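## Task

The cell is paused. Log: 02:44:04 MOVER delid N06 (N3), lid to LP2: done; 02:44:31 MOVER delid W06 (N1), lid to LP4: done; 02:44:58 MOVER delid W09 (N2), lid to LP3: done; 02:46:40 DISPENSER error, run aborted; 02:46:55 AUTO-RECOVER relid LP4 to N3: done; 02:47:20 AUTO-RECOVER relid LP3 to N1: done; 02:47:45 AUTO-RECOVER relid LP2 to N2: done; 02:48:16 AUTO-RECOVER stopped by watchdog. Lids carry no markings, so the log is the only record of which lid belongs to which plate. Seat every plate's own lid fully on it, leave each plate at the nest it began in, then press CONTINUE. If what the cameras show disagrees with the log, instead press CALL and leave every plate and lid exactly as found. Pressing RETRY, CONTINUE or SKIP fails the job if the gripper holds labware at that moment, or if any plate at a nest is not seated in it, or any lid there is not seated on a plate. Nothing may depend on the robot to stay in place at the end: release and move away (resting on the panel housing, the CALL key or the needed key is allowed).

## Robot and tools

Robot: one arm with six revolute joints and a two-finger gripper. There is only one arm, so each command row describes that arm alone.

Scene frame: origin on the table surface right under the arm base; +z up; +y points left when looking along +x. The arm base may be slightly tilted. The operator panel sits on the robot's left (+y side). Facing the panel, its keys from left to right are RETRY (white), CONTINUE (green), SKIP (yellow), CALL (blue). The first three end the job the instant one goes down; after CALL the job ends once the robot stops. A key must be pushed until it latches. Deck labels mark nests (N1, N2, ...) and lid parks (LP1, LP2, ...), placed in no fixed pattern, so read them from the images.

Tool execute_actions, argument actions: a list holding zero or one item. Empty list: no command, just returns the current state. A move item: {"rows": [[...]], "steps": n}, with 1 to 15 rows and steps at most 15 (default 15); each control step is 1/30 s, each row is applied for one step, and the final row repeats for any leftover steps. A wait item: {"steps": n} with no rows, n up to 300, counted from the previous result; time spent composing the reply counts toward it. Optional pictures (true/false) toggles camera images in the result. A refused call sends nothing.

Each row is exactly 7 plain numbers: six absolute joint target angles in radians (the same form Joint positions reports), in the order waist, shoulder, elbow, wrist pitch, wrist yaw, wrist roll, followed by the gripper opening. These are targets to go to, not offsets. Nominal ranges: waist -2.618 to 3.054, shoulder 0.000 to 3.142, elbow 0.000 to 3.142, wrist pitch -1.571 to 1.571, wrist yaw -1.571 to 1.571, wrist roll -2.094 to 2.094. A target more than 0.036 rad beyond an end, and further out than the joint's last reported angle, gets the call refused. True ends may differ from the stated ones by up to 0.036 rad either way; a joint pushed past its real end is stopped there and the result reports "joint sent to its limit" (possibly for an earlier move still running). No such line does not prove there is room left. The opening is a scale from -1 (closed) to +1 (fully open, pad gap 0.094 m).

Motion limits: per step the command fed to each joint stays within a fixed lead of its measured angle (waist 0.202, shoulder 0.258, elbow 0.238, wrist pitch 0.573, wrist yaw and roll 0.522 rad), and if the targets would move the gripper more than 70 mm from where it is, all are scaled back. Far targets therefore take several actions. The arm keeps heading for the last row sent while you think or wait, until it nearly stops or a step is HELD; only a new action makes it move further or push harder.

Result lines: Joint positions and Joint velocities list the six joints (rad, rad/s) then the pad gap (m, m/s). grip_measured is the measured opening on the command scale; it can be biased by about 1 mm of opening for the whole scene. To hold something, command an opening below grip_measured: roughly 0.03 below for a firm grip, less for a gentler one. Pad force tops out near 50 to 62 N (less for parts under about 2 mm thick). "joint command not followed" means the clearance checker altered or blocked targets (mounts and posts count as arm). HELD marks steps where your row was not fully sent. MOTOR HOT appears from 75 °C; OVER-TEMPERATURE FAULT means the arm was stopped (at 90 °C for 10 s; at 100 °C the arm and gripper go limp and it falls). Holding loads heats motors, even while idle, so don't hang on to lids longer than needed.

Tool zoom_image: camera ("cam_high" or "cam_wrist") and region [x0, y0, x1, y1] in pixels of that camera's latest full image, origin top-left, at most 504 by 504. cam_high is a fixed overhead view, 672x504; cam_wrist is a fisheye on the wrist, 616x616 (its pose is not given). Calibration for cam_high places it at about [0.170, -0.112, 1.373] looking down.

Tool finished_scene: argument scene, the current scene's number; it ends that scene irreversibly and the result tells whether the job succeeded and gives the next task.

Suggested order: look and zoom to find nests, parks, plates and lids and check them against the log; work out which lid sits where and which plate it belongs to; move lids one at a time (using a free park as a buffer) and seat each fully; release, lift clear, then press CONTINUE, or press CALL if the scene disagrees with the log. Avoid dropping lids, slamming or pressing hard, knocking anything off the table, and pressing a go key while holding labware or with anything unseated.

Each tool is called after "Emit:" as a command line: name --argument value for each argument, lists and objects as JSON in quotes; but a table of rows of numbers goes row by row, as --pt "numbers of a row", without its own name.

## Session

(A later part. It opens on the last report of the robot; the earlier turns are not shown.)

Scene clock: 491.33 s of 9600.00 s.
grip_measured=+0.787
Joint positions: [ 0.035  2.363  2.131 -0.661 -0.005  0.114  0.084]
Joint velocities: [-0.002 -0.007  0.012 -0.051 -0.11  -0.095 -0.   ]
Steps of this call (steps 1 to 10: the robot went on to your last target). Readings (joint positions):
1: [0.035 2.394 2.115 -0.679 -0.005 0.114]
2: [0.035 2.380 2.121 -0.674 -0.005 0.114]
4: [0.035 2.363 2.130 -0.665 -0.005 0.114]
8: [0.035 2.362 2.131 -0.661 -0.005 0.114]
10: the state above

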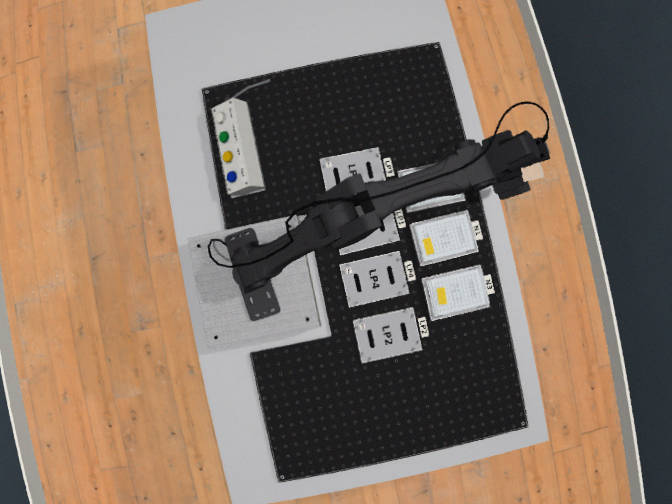

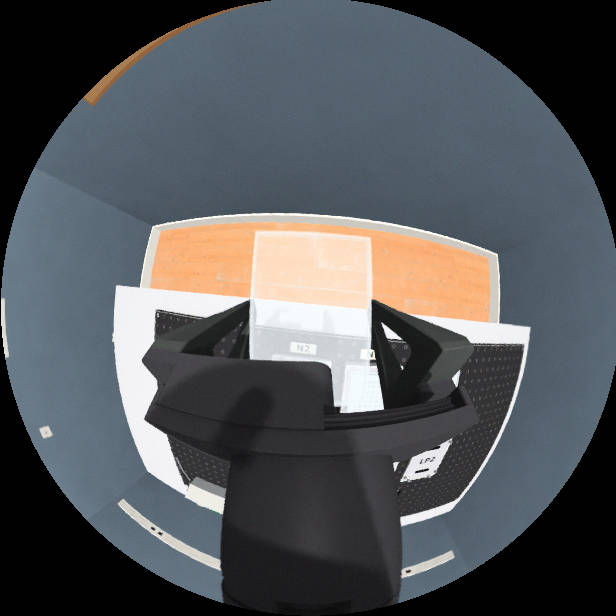

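Emit:
execute_actions --actions '[{"rows": [[0.06, 2.345, 2.08, -0.62, 0, 0.12, 0.7], [0.085, 2.327, 2.03, -0.58, 0, 0.12, 0.7], [0.11, 2.309, 1.98, -0.54, 0, 0.12, 0.7], [0.135, 2.291, 1.93, -0.50, 0, 0.12, 0.7], [0.16, 2.273, 1.88, -0.46, 0, 0.12, 0.7], [0.185, 2.255, 1.83, -0.42, 0, 0.12, 0.7], [0.21, 2.237, 1.78, -0.38, 0, 0.12, 0.7], [0.235, 2.219, 1.73, -0.34, 0, 0.12, 0.7], [0.26, 2.201, 1.68, -0.30, 0, 0.12, 0.7], [0.285, 2.183, 1.63, -0.26, 0, 0.12, 0.7], [0.31, 2.165, 1.58, -0.22, 0, 0.12, 0.7], [0.335, 2.147, 1.53, -0.18, 0, 0.12, 0.7], [0.36, 2.129, 1.48, -0.14, 0, 0.12, 0.7], [0.385, 2.111, 1.43, -0.10, 0, 0.12, 0.7], [0.41, 2.093, 1.38, -0.06, 0, 0.12, 0.7]], "steps": 15}]' --pictures false

Emit:
execute_actions --actions '[{"rows": [[0.42, 2.075, 1.33, -0.02, 0, 0.12, 0.7], [0.42, 2.057, 1.28, 0.02, 0, 0.12, 0.7], [0.42, 2.039, 1.23, 0.06, 0, 0.12, 0.7], [0.42, 2.021, 1.18, 0.10, 0, 0.12, 0.7], [0.42, 2.003, 1.13, 0.13, 0, 0.12, 0.7], [0.42, 1.986, 1.08, 0.16, 0, 0.12, 0.7], [0.42, 1.975, 1.05, 0.175, 0, 0.12, 0.7]], "steps": 15}]' --pictures false

Emit:
execute_actions --actions '[{"steps": 8}]'

Scene clock: 501.57 s of 9600.00 s.
grip_measured=+0.787
Joint positions: [ 0.382  2.174  1.461 -0.244 -0.002  0.116  0.084]
Joint velocities: [ 0.711 -0.574 -1.414  1.018 -0.022  0.022 -0.001]
Steps of this call (steps 1 to 30: the robot went on to your last target; steps 31 to 90: nothing new was sent; then 6.73 s passed at rest; steps 91 to 105: all 15 steps of this action). Readings (joint positions):
91: [0.036 2.362 2.124 -0.654 -0.004 0.114]
92: [0.040 2.356 2.103 -0.637 -0.003 0.114]
94: [0.059 2.334 2.024 -0.591 0.003 0.115]
98: [0.157 2.284 1.819 -0.483 0.007 0.116]
105: the state above

Scene clock: 502.07 s of 9600.00 s.
grip_measured=+0.787
Joint positions: [ 0.424  2.01   1.046  0.119 -0.005  0.116  0.084]
Joint velocities: [-0.002  0.007 -0.002  0.271 -0.007 -0.037  0.   ]
Steps of this call (steps 1 to 15: all 15 steps of this action). Readings (joint positions):
1: [0.405 2.154 1.411 -0.207 -0.003 0.116]
2: [0.424 2.133 1.363 -0.168 -0.005 0.116]
4: [0.443 2.090 1.266 -0.088 -0.010 0.116]
8: [0.433 2.017 1.088 0.043 -0.009 0.116]
15: the state above

Scene clock: 502.33 s of 9600.00 s.
grip_measured=+0.787
Joint positions: [ 0.424  2.01   1.046  0.146 -0.005  0.116  0.084]
Joint velocities: [ 0.007 -0.022  0.002  0.081  0.007  0.037 -0.   ]
Steps of this call (steps 1 to 8: the robot went on to your last target). Readings (joint positions):
1: [0.424 2.010 1.046 0.127 -0.005 0.116]
2: [0.424 2.010 1.046 0.132 -0.005 0.116]
4: [0.424 2.010 1.046 0.139 -0.005 0.116]
8: the state above

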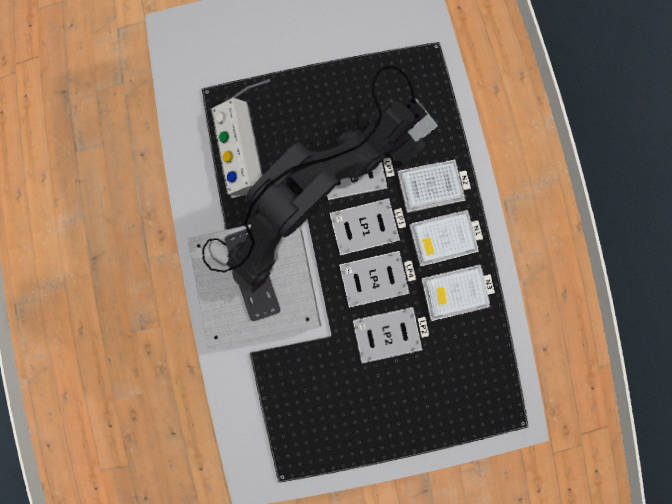

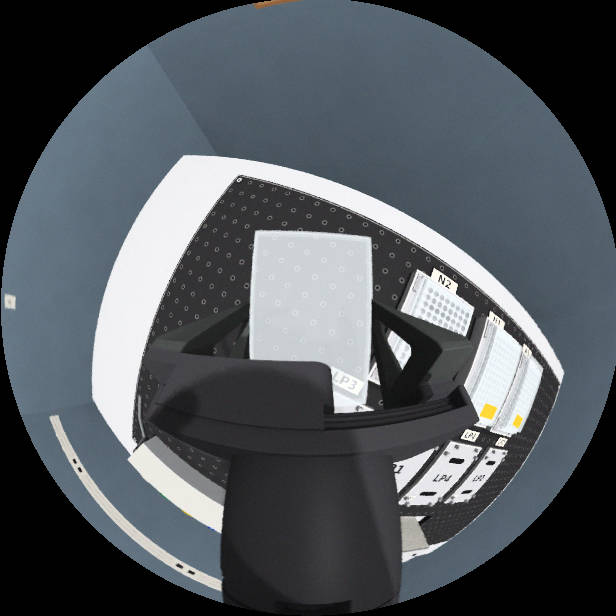

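Emit:
execute_actions --actions '[{"rows": [[0.45, 1.985, 1.05, 0.175, 0, 0.12, 0.7], [0.48, 1.985, 1.05, 0.175, 0, 0.12, 0.7], [0.51, 1.985, 1.05, 0.175, 0, 0.12, 0.7], [0.54, 1.985, 1.05, 0.175, 0, 0.12, 0.7], [0.57, 1.985, 1.05, 0.175, 0, 0.12, 0.7], [0.58, 1.985, 1.05, 0.175, 0, 0.12, 0.7]], "steps": 15}]'

Scene clock: 504.93 s of 9600.00 s.
grip_measured=+0.787
Joint positions: [ 0.59   2.01   1.046  0.152 -0.007  0.116  0.084]
Joint velocities: [-0.081 -0.002 -0.007  0.095 -0.037  0.037 -0.   ]
Steps of this call (steps 1 to 30: the robot went on to your last target; steps 31 to 63: nothing new was sent; steps 64 to 78: all 15 steps of this action). Readings (joint positions):
64: [0.426 2.010 1.046 0.150 -0.005 0.116]
65: [0.431 2.010 1.046 0.150 -0.002 0.116]
67: [0.461 2.010 1.046 0.150 0.005 0.116]
71: [0.570 2.010 1.046 0.152 0.001 0.116]
78: the state above

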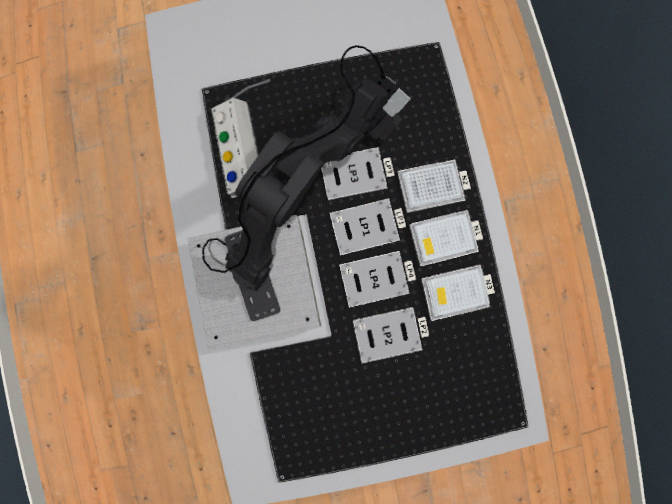

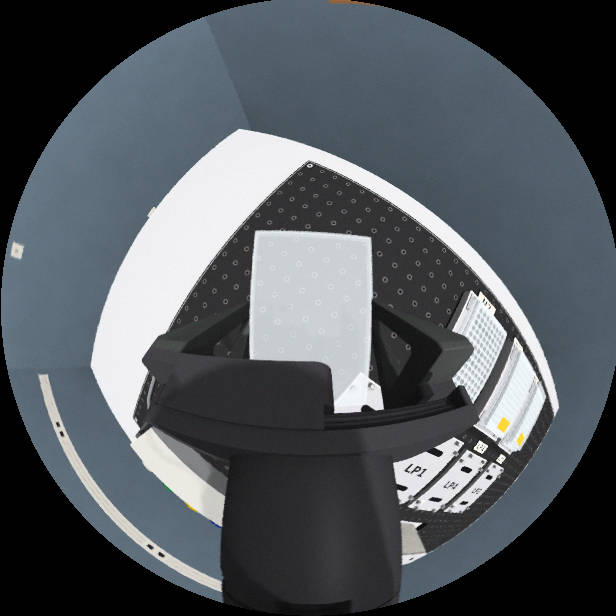

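Emit:
execute_actions --actions '[{"rows": [[0.585, 2.03, 1.075, 0.185, 0, 0.12, 0.7], [0.585, 2.05, 1.09, 0.195, 0, 0.12, 0.7], [0.585, 2.07, 1.105, 0.205, 0, 0.12, 0.7], [0.585, 2.09, 1.12, 0.215, 0, 0.12, 0.7], [0.585, 2.11, 1.135, 0.23, 0, 0.12, 0.7], [0.585, 2.13, 1.15, 0.245, 0, 0.12, 0.7], [0.585, 2.15, 1.16, 0.26, 0, 0.12, 0.7], [0.585, 2.163, 1.16, 0.27, 0, 0.12, 0.7]], "steps": 15}]'

Scene clock: 510.27 s of 9600.00 s.
grip_measured=+0.787
Joint positions: [ 0.586  2.167  1.136  0.23  -0.005  0.116  0.084]
Joint velocities: [ 0.007  0.012 -0.007  0.081 -0.022 -0.037 -0.001]
Steps of this call (steps 1 to 15: the robot went on to your last target; steps 16 to 90: nothing new was sent; then 1.83 s passed at rest; steps 91 to 105: all 15 steps of this action). Readings (joint positions):
91: [0.586 2.010 1.046 0.153 -0.005 0.116]
92: [0.586 2.014 1.048 0.154 -0.005 0.116]
94: [0.586 2.038 1.070 0.164 -0.005 0.116]
98: [0.586 2.122 1.128 0.209 -0.005 0.116]
105: the state above

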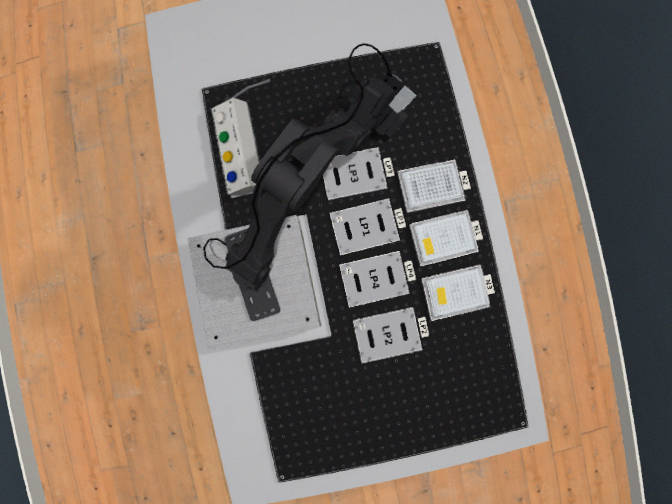

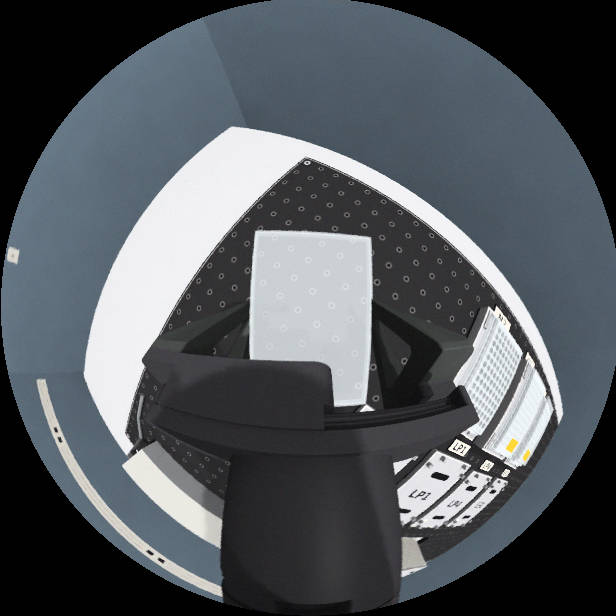

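Emit:
execute_actions --actions '[{"rows": [[0.585, 2.175, 1.13, 0.285, 0, 0.12, 0.7], [0.585, 2.187, 1.125, 0.30, 0, 0.12, 0.7], [0.585, 2.199, 1.12, 0.315, 0, 0.12, 0.7], [0.585, 2.211, 1.115, 0.33, 0, 0.12, 0.7], [0.585, 2.223, 1.11, 0.345, 0, 0.12, 0.7], [0.585, 2.232, 1.105, 0.365, 0, 0.12, 0.7]], "steps": 15}]'

Emit:
zoom_image --camera "cam_wrist" --region '[180, 180, 440, 420]'

Scene clock: 513.80 s of 9600.00 s.
grip_measured=+0.787
Joint positions: [ 0.586  2.234  1.107  0.325 -0.005  0.116  0.084]
Joint velocities: [-0.012 -0.017 -0.002  0.051 -0.081  0.037 -0.001]
Steps of this call (steps 1 to 30: the robot went on to your last target; steps 31 to 90: nothing new was sent; then 0.03 s passed at rest; steps 91 to 105: all 15 steps of this action). Readings (joint positions):
91: [0.586 2.167 1.136 0.246 -0.005 0.116]
92: [0.586 2.168 1.136 0.250 -0.005 0.116]
94: [0.586 2.177 1.136 0.271 -0.005 0.116]
98: [0.586 2.212 1.123 0.318 -0.005 0.116]
105: the state above

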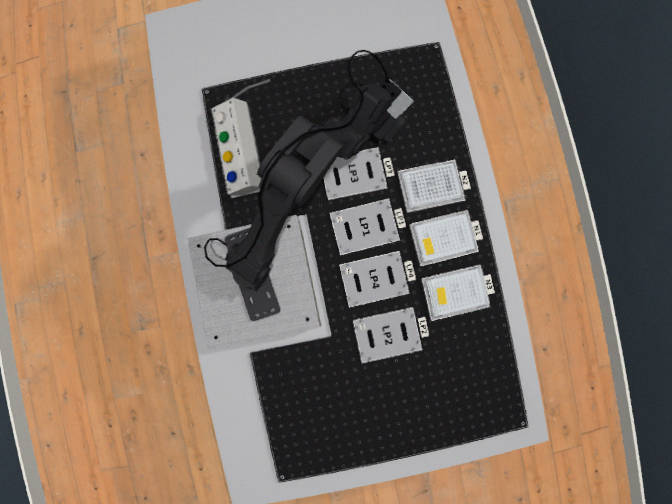

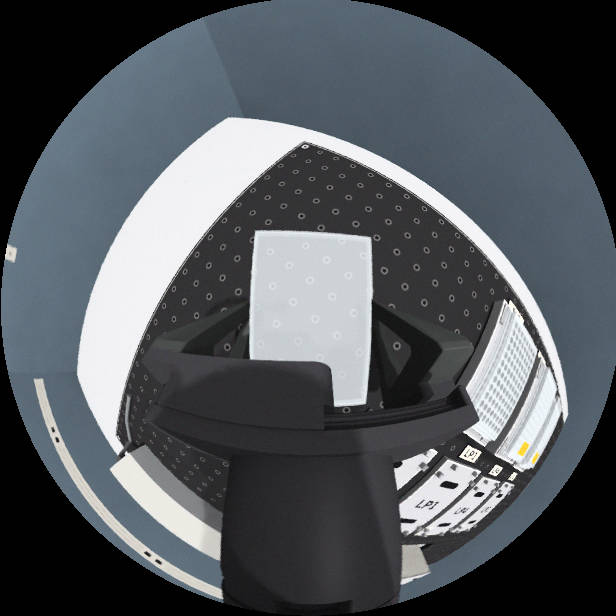

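Region (180, 180, 440, 420) of cam_wrist's 616x616 image, scaled by 1.938, with more detail than that image has; it fills the top 465 rows of this view, and the rest is white.

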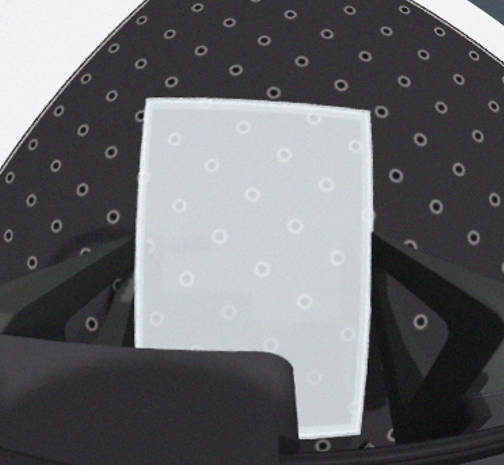

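Emit:
execute_actions --actions '[{"rows": [[0.585, 2.242, 1.10, 0.375, 0, 0.12, 0.7], [0.585, 2.252, 1.096, 0.39, 0, 0.12, 0.7], [0.585, 2.262, 1.092, 0.405, 0, 0.12, 0.7], [0.585, 2.272, 1.088, 0.42, 0, 0.12, 0.7], [0.585, 2.28, 1.083, 0.435, 0, 0.12, 0.7]], "steps": 15}]'

Emit:
zoom_image --camera "cam_wrist" --region '[180, 180, 440, 420]'

Scene clock: 517.53 s of 9600.00 s.
grip_measured=+0.787
Joint positions: [ 0.586  2.277  1.088  0.401 -0.005  0.116  0.084]
Joint velocities: [-0.002  0.012 -0.017  0.051 -0.007 -0.007 -0.001]
Steps of this call (steps 1 to 30: the robot went on to your last target; steps 31 to 90: nothing new was sent; then 0.23 s passed at rest; steps 91 to 105: all 15 steps of this action). Readings (joint positions):
91: [0.586 2.234 1.107 0.341 -0.005 0.116]
92: [0.586 2.234 1.107 0.343 -0.005 0.116]
94: [0.586 2.241 1.107 0.362 -0.005 0.116]
98: [0.586 2.265 1.098 0.396 -0.005 0.116]
105: the state above

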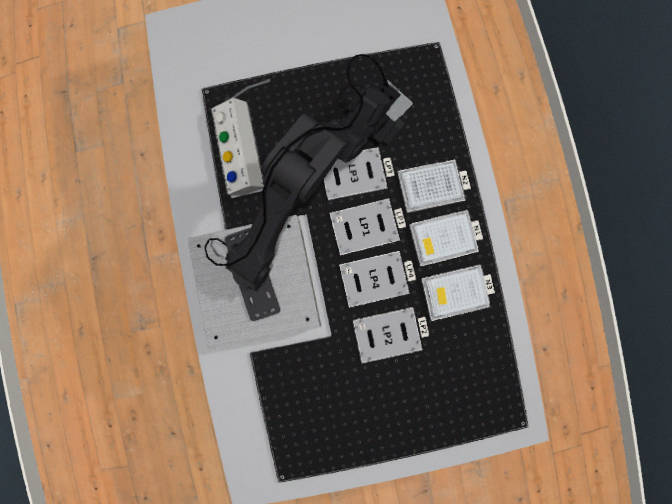

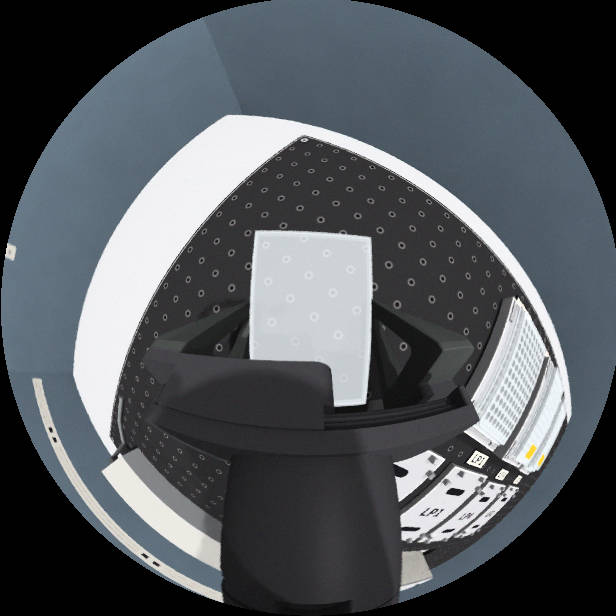

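Region (180, 180, 440, 420) of cam_wrist's 616x616 image, scaled by 1.938, with more detail than that image has; it fills the top 465 rows of this view, and the rest is white.

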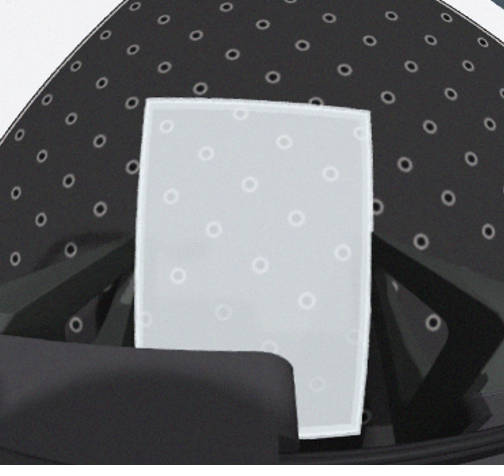

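Emit:
execute_actions --actions '[{"rows": [[0.585, 2.288, 1.08, 0.445, 0, 0.12, 0.7], [0.585, 2.296, 1.077, 0.455, 0, 0.12, 0.7], [0.585, 2.304, 1.074, 0.468, 0, 0.12, 0.7], [0.585, 2.31, 1.072, 0.48, 0, 0.12, 0.7]], "steps": 15}]'

Emit:
zoom_image --camera "cam_wrist" --region '[180, 180, 440, 420]'

Scene clock: 520.83 s of 9600.00 s.
grip_measured=+0.787
Joint positions: [ 0.586  2.3    1.088  0.456 -0.005  0.116  0.084]
Joint velocities: [-0.002  0.007  0.017 -0.007 -0.051 -0.051  0.   ]
Steps of this call (steps 1 to 15: the robot went on to your last target; steps 16 to 84: nothing new was sent; steps 85 to 99: all 15 steps of this action). Readings (joint positions):
85: [0.586 2.277 1.088 0.411 -0.005 0.116]
86: [0.586 2.278 1.088 0.414 -0.005 0.116]
88: [0.586 2.284 1.088 0.429 -0.005 0.116]
92: [0.586 2.300 1.088 0.446 -0.005 0.116]
99: the state above

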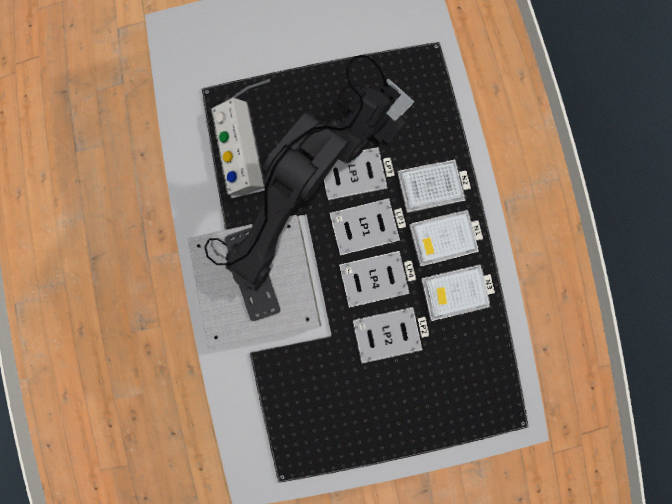

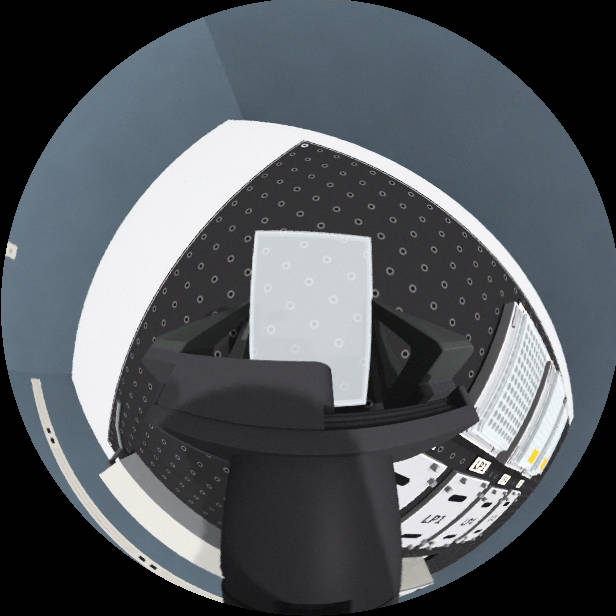

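Region (180, 180, 440, 420) of cam_wrist's 616x616 image, scaled by 1.938, with more detail than that image has; it fills the top 465 rows of this view, and the rest is white.

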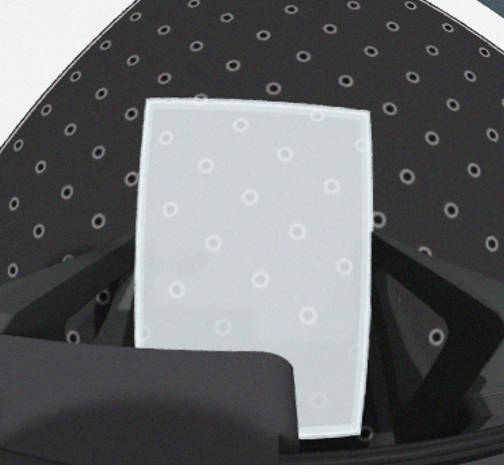

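Emit:
execute_actions --actions '[{"rows": [[0.585, 2.30, 1.088, 0.47, 0, 0.12, 1]], "steps": 15}]'

Emit:
zoom_image --camera "cam_wrist" --region '[180, 180, 440, 420]'

Scene clock: 523.17 s of 9600.00 s.
grip_measured=+1.000
Joint positions: [ 0.586  2.3    1.088  0.456 -0.005  0.116  0.094]
Joint velocities: [-0.007 -0.017 -0.002  0.007 -0.007 -0.037  0.   ]
Steps of this call (steps 1 to 15: the robot went on to your last target; steps 16 to 55: nothing new was sent; steps 56 to 70: all 15 steps of this action). Readings (joint positions):
56: [0.586 2.300 1.088 0.456 -0.005 0.116]
57: [0.586 2.300 1.088 0.456 -0.005 0.116]
59: [0.586 2.300 1.088 0.456 -0.005 0.116]
63: [0.586 2.300 1.088 0.456 -0.005 0.116]
70: the state above

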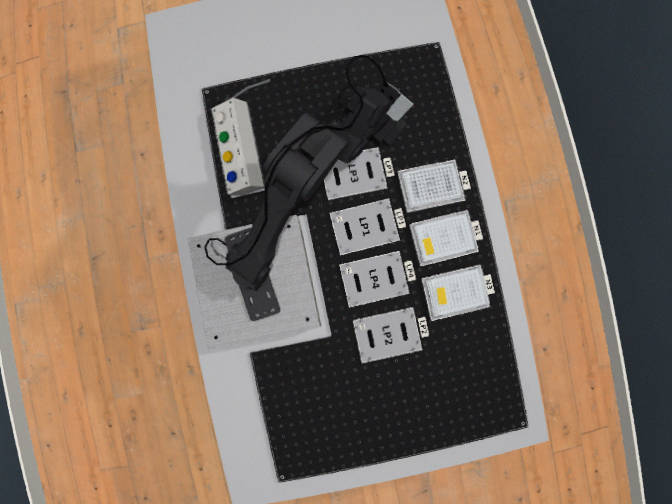

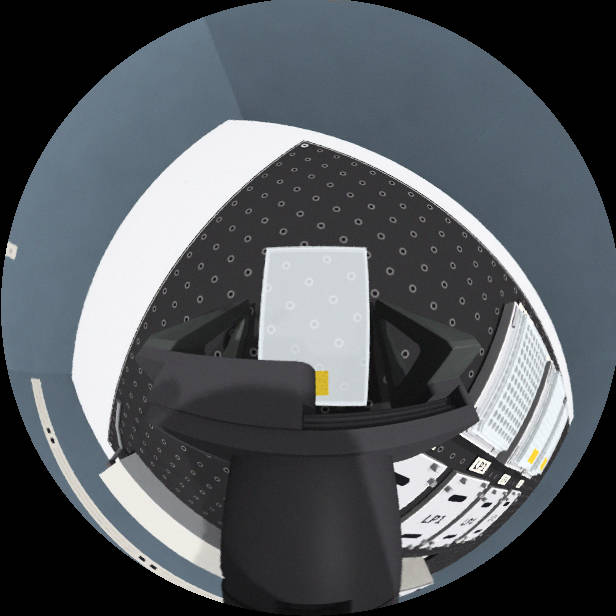

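Region (180, 180, 440, 420) of cam_wrist's 616x616 image, scaled by 1.938, with more detail than that image has; it fills the top 465 rows of this view, and the rest is white.

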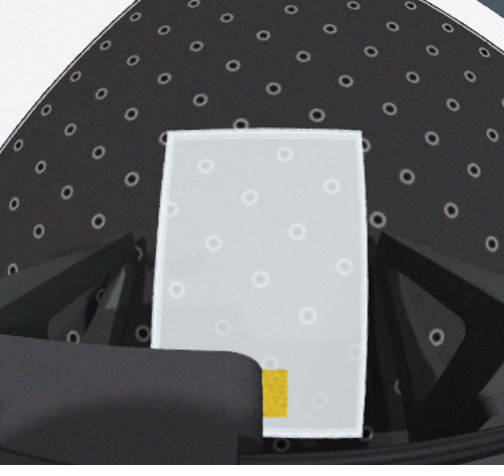

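Emit:
execute_actions --actions '[{"rows": [[0.585, 2.27, 1.10, 0.45, 0, 0.12, 1], [0.585, 2.24, 1.12, 0.42, 0, 0.12, 1], [0.585, 2.21, 1.15, 0.38, 0, 0.12, 1], [0.585, 2.18, 1.19, 0.33, 0, 0.12, 1], [0.585, 2.15, 1.24, 0.27, 0, 0.13, 1], [0.57, 2.12, 1.30, 0.20, 0, 0.14, 1], [0.55, 2.10, 1.38, 0.10, 0, 0.15, 1], [0.52, 2.10, 1.47, 0.0, 0, 0.16, 1], [0.49, 2.10, 1.56, -0.12, 0, 0.17, 1], [0.46, 2.10, 1.66, -0.25, 0, 0.18, 1], [0.42, 2.10, 1.76, -0.40, 0, 0.19, 1], [0.38, 2.10, 1.86, -0.55, 0, 0.20, 1], [0.34, 2.10, 1.96, -0.70, 0, 0.21, 1], [0.30, 2.10, 2.06, -0.85, 0, 0.22, 1], [0.26, 2.10, 2.16, -1.0, 0, 0.223, 1]], "steps": 15}]' --pictures false

Emit:
execute_actions --actions '[{"rows": [[0.22, 2.13, 2.25, -1.12, 0, 0.223, 1], [0.19, 2.17, 2.32, -1.22, 0, 0.223, 1], [0.16, 2.21, 2.35, -1.30, 0, 0.223, 1], [0.14, 2.25, 2.35, -1.36, 0, 0.223, 1], [0.129, 2.29, 2.35, -1.375, 0, 0.223, 1], [0.129, 2.33, 2.35, -1.375, 0, 0.223, 1], [0.129, 2.37, 2.35, -1.375, 0, 0.223, 1], [0.129, 2.41, 2.35, -1.375, 0, 0.223, 1], [0.129, 2.45, 2.35, -1.375, 0, 0.223, 1], [0.129, 2.48, 2.35, -1.375, 0, 0.223, 1], [0.129, 2.51, 2.35, -1.375, 0, 0.223, 1], [0.129, 2.53, 2.35, -1.375, 0, 0.223, 1]], "steps": 15}]' --pictures false

Emit:
execute_actions --actions '[{"steps": 12}]'

Emit:
zoom_image --camera "cam_wrist" --region '[180, 150, 440, 400]'

Scene clock: 531.33 s of 9600.00 s.
grip_measured=+1.000
Joint positions: [ 0.424  2.156  1.586 -0.159 -0.014  0.165  0.094]
Joint velocities: [-1.013 -0.129  1.404 -1.648 -0.037  0.271  0.   ]
Steps of this call (steps 1 to 15: the robot went on to your last target; steps 16 to 90: nothing new was sent; then 4.67 s passed at rest; steps 91 to 105: all 15 steps of this action). Readings (joint positions):
91: [0.586 2.300 1.088 0.456 -0.005 0.116]
92: [0.586 2.298 1.088 0.452 -0.005 0.116]
94: [0.586 2.280 1.103 0.406 -0.005 0.116]
98: [0.582 2.228 1.217 0.280 -0.005 0.124]
105: the state above

Scene clock: 531.83 s of 9600.00 s.
grip_measured=+1.000
Joint positions: [ 0.1    2.502  2.329 -1.197  0.01   0.215  0.094]
Joint velocities: [ 0.252  0.686 -0.017 -1.194 -0.066  0.007  0.   ]
Steps of this call (steps 1 to 15: all 15 steps of this action). Readings (joint positions):
1: [0.387 2.155 1.637 -0.218 -0.014 0.170]
2: [0.348 2.155 1.690 -0.279 -0.014 0.176]
4: [0.266 2.170 1.804 -0.417 -0.013 0.185]
8: [0.123 2.298 2.135 -0.782 -0.001 0.204]
15: the state above

Scene clock: 532.23 s of 9600.00 s.
grip_measured=+1.000
Joint positions: [ 0.134  2.563  2.329 -1.352  0.001  0.216  0.094]
Joint velocities: [-0.007  0.007  0.002 -0.095 -0.051 -0.11   0.   ]
Steps of this call (steps 1 to 12: the robot went on to your last target). Readings (joint positions):
1: [0.109 2.524 2.329 -1.233 0.009 0.215]
2: [0.117 2.543 2.329 -1.263 0.007 0.215]
4: [0.129 2.566 2.329 -1.305 0.004 0.216]
8: [0.134 2.566 2.329 -1.342 0.001 0.216]
12: the state above

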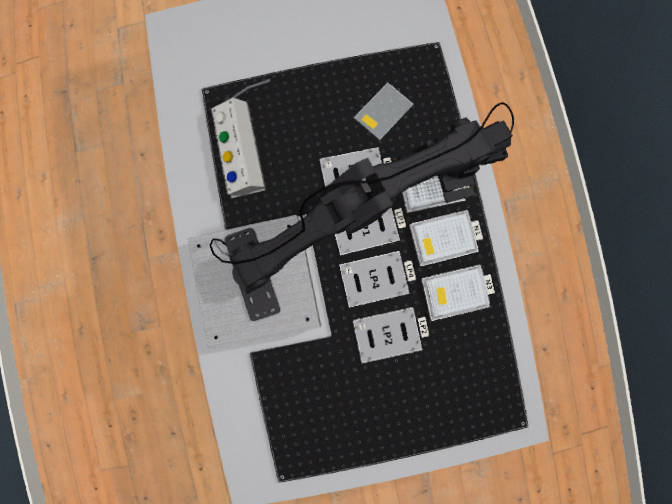

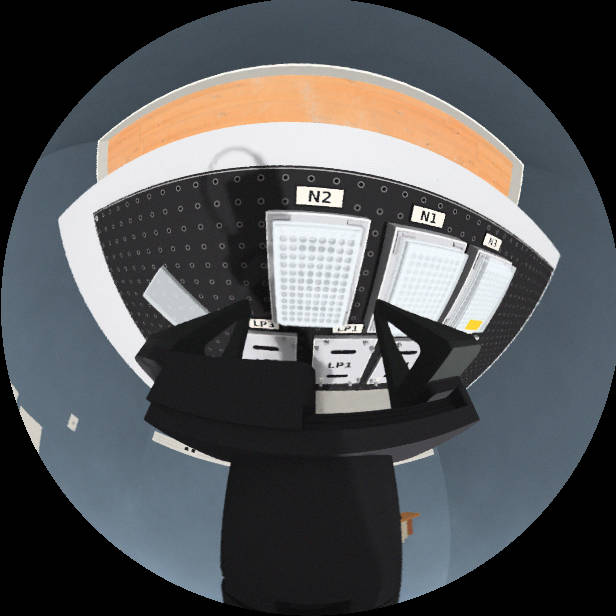

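Region (180, 150, 440, 400) of cam_wrist's 616x616 image, scaled by 1.938, with more detail than that image has; it fills the top 485 rows of this view, and the rest is white.

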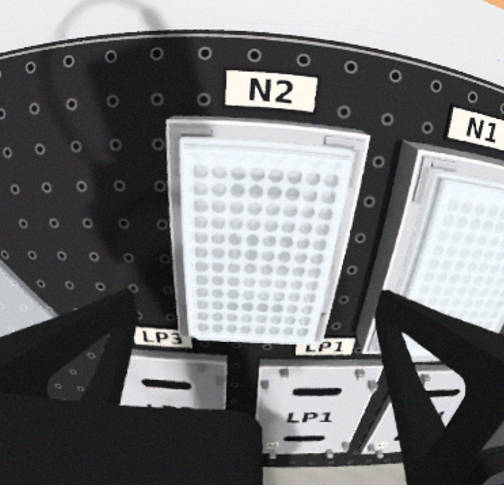

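Emit:
execute_actions --actions '[{"rows": [[0.134, 2.50, 2.33, -1.35, 0, 0.223, -1], [0.134, 2.44, 2.33, -1.33, 0, 0.223, -1], [0.134, 2.38, 2.33, -1.31, 0, 0.223, -1], [0.134, 2.32, 2.31, -1.29, 0, 0.223, -1], [0.134, 2.26, 2.27, -1.27, 0, 0.223, -1], [0.134, 2.20, 2.22, -1.24, 0, 0.223, -1], [0.134, 2.15, 2.16, -1.21, 0, 0.223, -1], [0.134, 2.11, 2.09, -1.18, 0, 0.223, -1], [0.134, 2.09, 2.02, -1.15, 0, 0.223, -1], [0.134, 2.08, 1.95, -1.12, 0, 0.223, -1], [0.134, 2.08, 1.88, -1.09, 0, 0.223, -1], [0.134, 2.08, 1.81, -1.06, 0, 0.223, -1], [0.134, 2.08, 1.74, -1.03, 0, 0.223, -1], [0.134, 2.08, 1.67, -1.0, 0, 0.223, -1], [0.134, 2.08, 1.60, -0.97, 0, 0.223, -1]], "steps": 15}]' --pictures false

Emit:
execute_actions --actions '[{"rows": [[0.134, 2.08, 1.55, -0.94, 0, 0.223, -1], [0.134, 2.08, 1.50, -0.92, 0, 0.223, -1], [0.134, 2.08, 1.46, -0.90, 0, 0.223, -1], [0.134, 2.08, 1.423, -0.87, 0, 0.223, -1]], "steps": 15}]'

Scene clock: 542.00 s of 9600.00 s.
grip_measured=-0.986
Joint positions: [ 0.134  2.009  1.789 -1.097  0.001  0.217  0.001]
Joint velocities: [-0.012 -0.037 -1.507  0.623 -0.066 -0.051 -0.   ]
Steps of this call (steps 1 to 30: the robot went on to your last target; steps 31 to 90: nothing new was sent; then 6.27 s passed at rest; steps 91 to 105: all 15 steps of this action). Readings (joint positions):
91: [0.134 2.561 2.329 -1.359 0.001 0.216]
92: [0.134 2.553 2.325 -1.357 0.001 0.216]
94: [0.134 2.518 2.311 -1.351 0.001 0.216]
98: [0.134 2.345 2.200 -1.288 0.001 0.216]
105: the state above

Scene clock: 542.50 s of 9600.00 s.
grip_measured=-0.986
Joint positions: [ 0.134  2.11   1.396 -0.906  0.001  0.217  0.001]
Joint velocities: [ 0.002 -0.037 -0.007  0.139 -0.066 -0.051 -0.   ]
Steps of this call (steps 1 to 15: all 15 steps of this action). Readings (joint positions):
1: [0.134 2.009 1.734 -1.072 0.001 0.217]
2: [0.134 2.017 1.675 -1.045 0.001 0.217]
4: [0.134 2.041 1.548 -0.990 0.001 0.217]
8: [0.134 2.116 1.406 -0.954 0.001 0.217]
15: the state above

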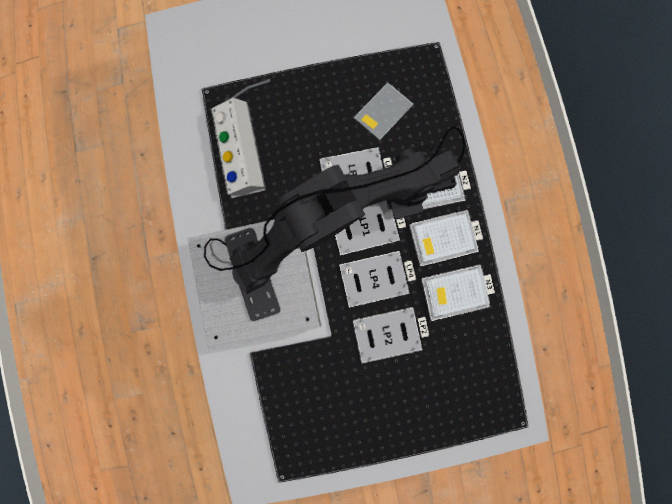

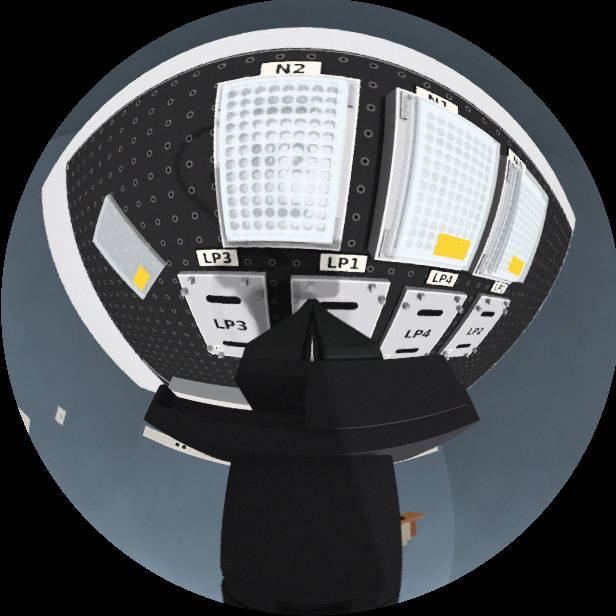

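Emit:
zoom_image --camera "cam_wrist" --region '[190, 180, 510, 320]'

Region (190, 180, 510, 320) of cam_wrist's 616x616 image, scaled by 1.575, with more detail than that image has; it fills the top 220 rows of this view, and the rest is white.

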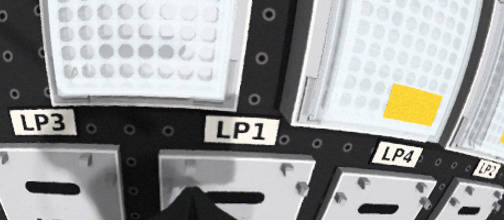

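Emit:
execute_actions --actions '[{"rows": [[0.15, 2.12, 1.39, -0.86, 0, 0.26, -1], [0.16, 2.13, 1.385, -0.83, 0, 0.26, -1], [0.17, 2.14, 1.38, -0.80, 0, 0.26, -1], [0.17, 2.15, 1.375, -0.77, 0, 0.26, -1], [0.17, 2.16, 1.37, -0.75, 0, 0.26, -1], [0.17, 2.17, 1.365, -0.735, 0, 0.26, -1]], "steps": 15}]'

Emit:
zoom_image --camera "cam_wrist" --region '[200, 200, 420, 360]'

Scene clock: 547.70 s of 9600.00 s.
grip_measured=-0.986
Joint positions: [ 0.167  2.172  1.368 -0.767  0.     0.252  0.001]
Joint velocities: [ 0.002 -0.007  0.017  0.051 -0.037  0.125 -0.001]
Steps of this call (steps 1 to 30: the robot went on to your last target; steps 31 to 90: nothing new was sent; then 1.70 s passed at rest; steps 91 to 105: all 15 steps of this action). Readings (joint positions):
91: [0.134 2.109 1.396 -0.890 0.001 0.222]
92: [0.136 2.110 1.396 -0.886 0.001 0.229]
94: [0.146 2.116 1.396 -0.862 0.001 0.238]
98: [0.166 2.149 1.383 -0.794 0.001 0.246]
105: the state above

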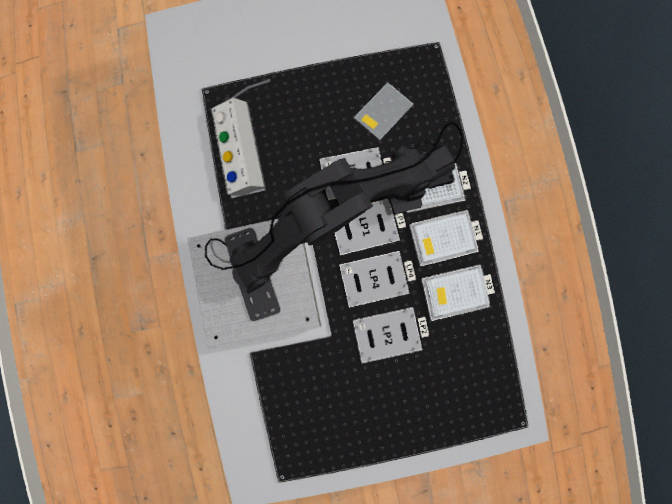

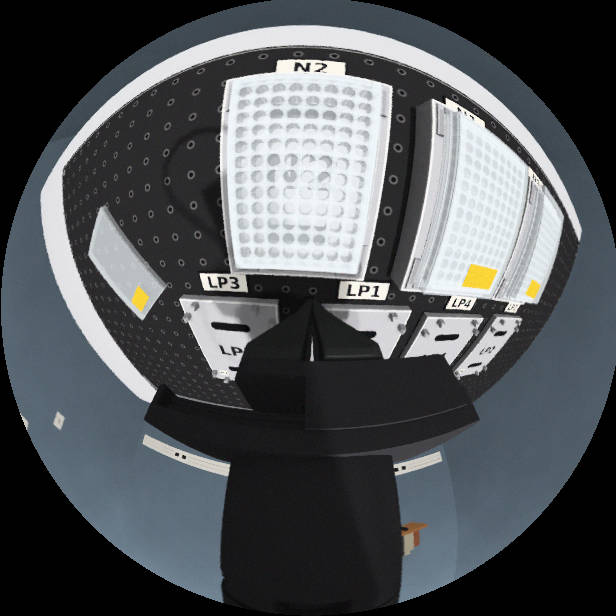

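Region (200, 200, 420, 360) of cam_wrist's 616x616 image, scaled by 2.291, with more detail than that image has; it fills the top 367 rows of this view, and the rest is white.

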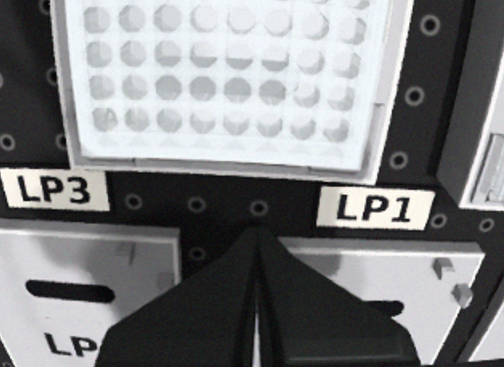

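Emit:
execute_actions --actions '[{"rows": [[0.18, 2.175, 1.41, -0.77, 0, 0.27, -1], [0.18, 2.185, 1.43, -0.78, 0, 0.27, -1], [0.18, 2.195, 1.45, -0.79, 0, 0.27, -1], [0.18, 2.205, 1.47, -0.80, 0, 0.27, -1], [0.18, 2.215, 1.483, -0.805, 0, 0.27, -1], [0.18, 2.225, 1.49, -0.81, 0, 0.27, -1], [0.18, 2.231, 1.49, -0.81, 0, 0.27, -1]], "steps": 15}]'

Emit:
zoom_image --camera "cam_wrist" --region '[200, 200, 420, 360]'

Scene clock: 553.43 s of 9600.00 s.
grip_measured=-0.986
Joint positions: [ 0.172  2.223  1.47  -0.791  0.     0.263  0.001]
Joint velocities: [-0.002  0.007 -0.007 -0.095 -0.022 -0.022 -0.001]
Steps of this call (steps 1 to 30: the robot went on to your last target; steps 31 to 90: nothing new was sent; then 2.23 s passed at rest; steps 91 to 105: all 15 steps of this action). Readings (joint positions):
91: [0.168 2.172 1.370 -0.758 0.000 0.255]
92: [0.168 2.173 1.377 -0.763 0.000 0.257]
94: [0.170 2.184 1.407 -0.776 0.000 0.259]
98: [0.172 2.209 1.466 -0.781 0.000 0.262]
105: the state above

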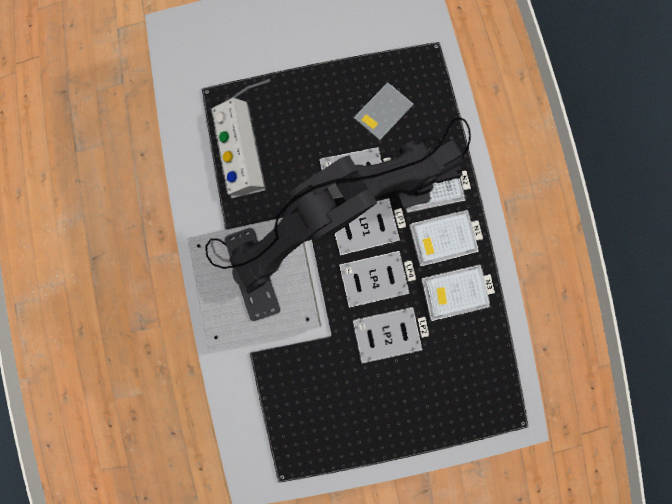

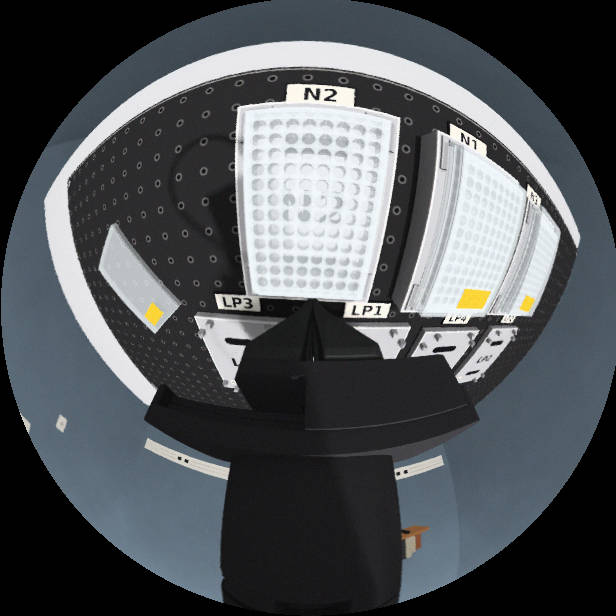

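Region (200, 200, 420, 360) of cam_wrist's 616x616 image, scaled by 2.291, with more detail than that image has; it fills the top 367 rows of this view, and the rest is white.

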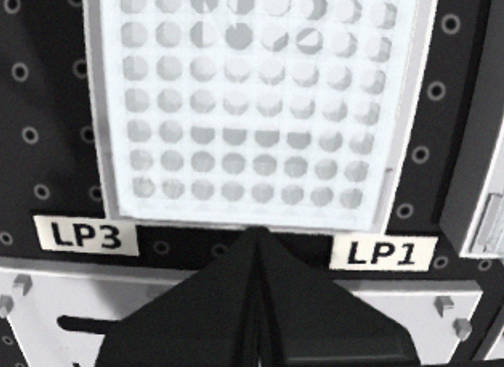

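Emit:
execute_actions --actions '[{"rows": [[0.18, 2.231, 1.448, -0.79, 0, 0.27, -1]], "steps": 12}]'

Emit:
zoom_image --camera "cam_wrist" --region '[200, 200, 420, 360]'

Scene clock: 559.43 s of 9600.00 s.
grip_measured=-0.986
Joint positions: [ 0.172  2.224  1.455 -0.793  0.     0.264  0.001]
Joint velocities: [-0.002 -0.007 -0.012 -0.095 -0.007 -0.037 -0.   ]
Steps of this call (steps 1 to 15: the robot went on to your last target; steps 16 to 90: nothing new was sent; then 2.60 s passed at rest; steps 91 to 102: all 12 steps of this action). Readings (joint positions):
91: [0.172 2.224 1.468 -0.793 0.000 0.263]
92: [0.172 2.224 1.466 -0.793 0.000 0.264]
94: [0.172 2.224 1.460 -0.793 0.000 0.264]
98: [0.172 2.224 1.455 -0.793 0.000 0.264]
102: the state above

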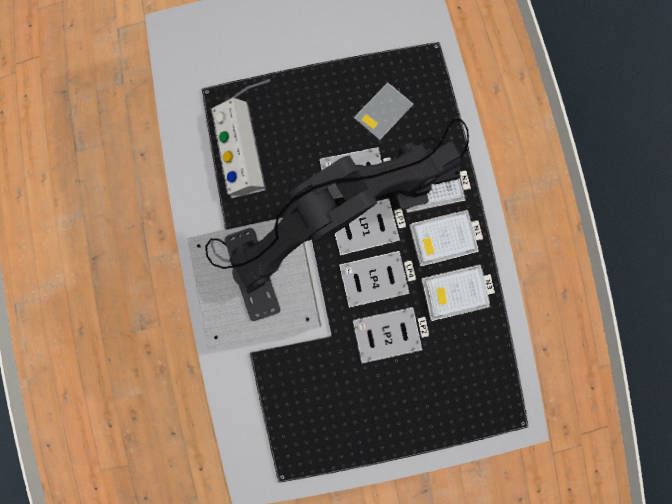

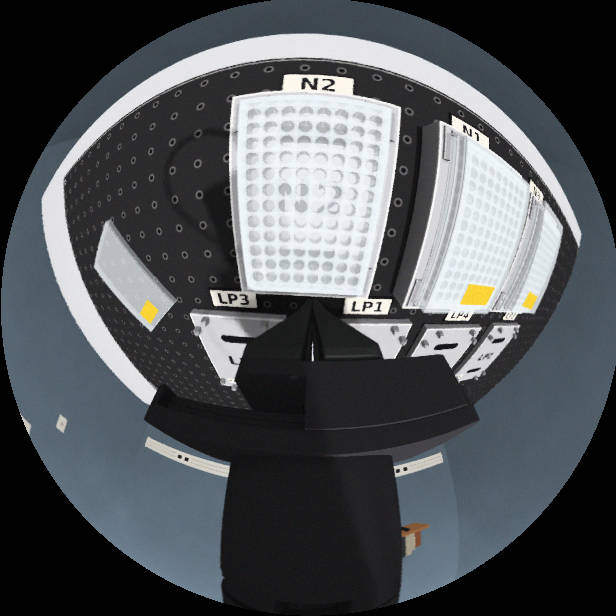

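Region (200, 200, 420, 360) of cam_wrist's 616x616 image, scaled by 2.291, with more detail than that image has; it fills the top 367 rows of this view, and the rest is white.

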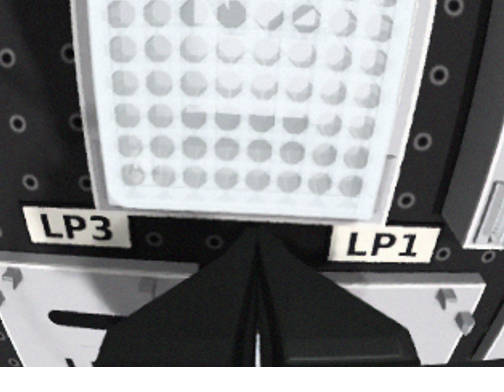

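Emit:
execute_actions --actions '[{"rows": [[0.18, 2.231, 1.448, -0.77, 0, 0.27, -1], [0.18, 2.231, 1.448, -0.76, 0, 0.27, -1], [0.18, 2.231, 1.448, -0.75, 0, 0.27, -1], [0.18, 2.231, 1.448, -0.74, 0, 0.27, -1], [0.18, 2.231, 1.448, -0.73, 0, 0.27, -1], [0.18, 2.231, 1.448, -0.72, 0, 0.27, -1]], "steps": 15}]'

Emit:
zoom_image --camera "cam_wrist" --region '[180, 60, 440, 340]'

Scene clock: 562.57 s of 9600.00 s.
grip_measured=-0.986
Joint positions: [ 0.172  2.224  1.455 -0.772  0.     0.264  0.001]
Joint velocities: [ 0.002 -0.002 -0.007  0.037  0.022  0.007 -0.   ]
Steps of this call (steps 1 to 15: the robot went on to your last target; steps 16 to 79: nothing new was sent; steps 80 to 94: all 15 steps of this action). Readings (joint positions):
80: [0.172 2.224 1.455 -0.793 0.000 0.264]
81: [0.172 2.224 1.455 -0.792 0.000 0.264]
83: [0.172 2.224 1.455 -0.785 0.000 0.264]
87: [0.172 2.224 1.455 -0.772 0.000 0.264]
94: the state above

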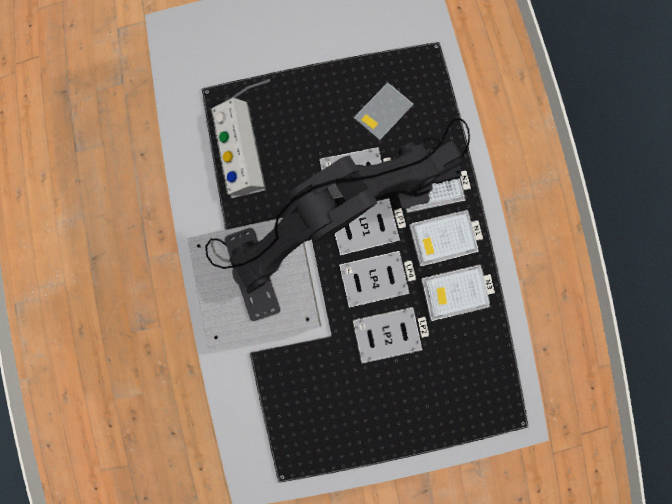

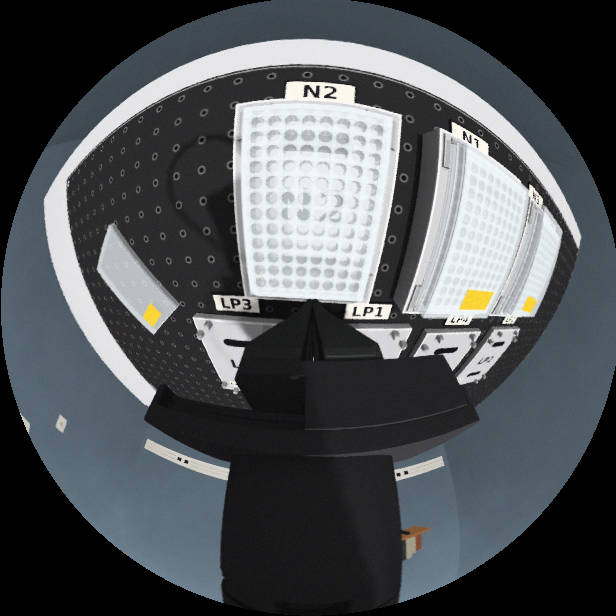

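Region (180, 60, 440, 340) of cam_wrist's 616x616 image, scaled by 1.800, with more detail than that image has; it fills the left 468 columns of this view, and the rest is white.

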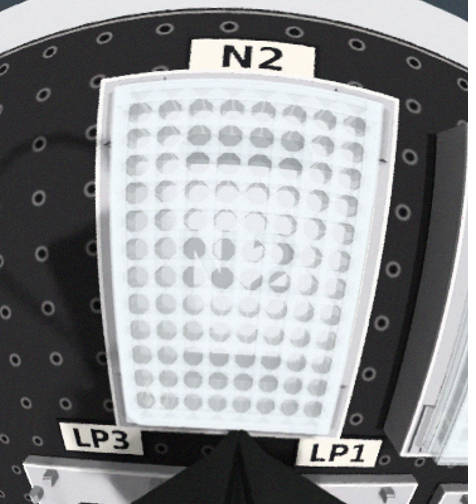

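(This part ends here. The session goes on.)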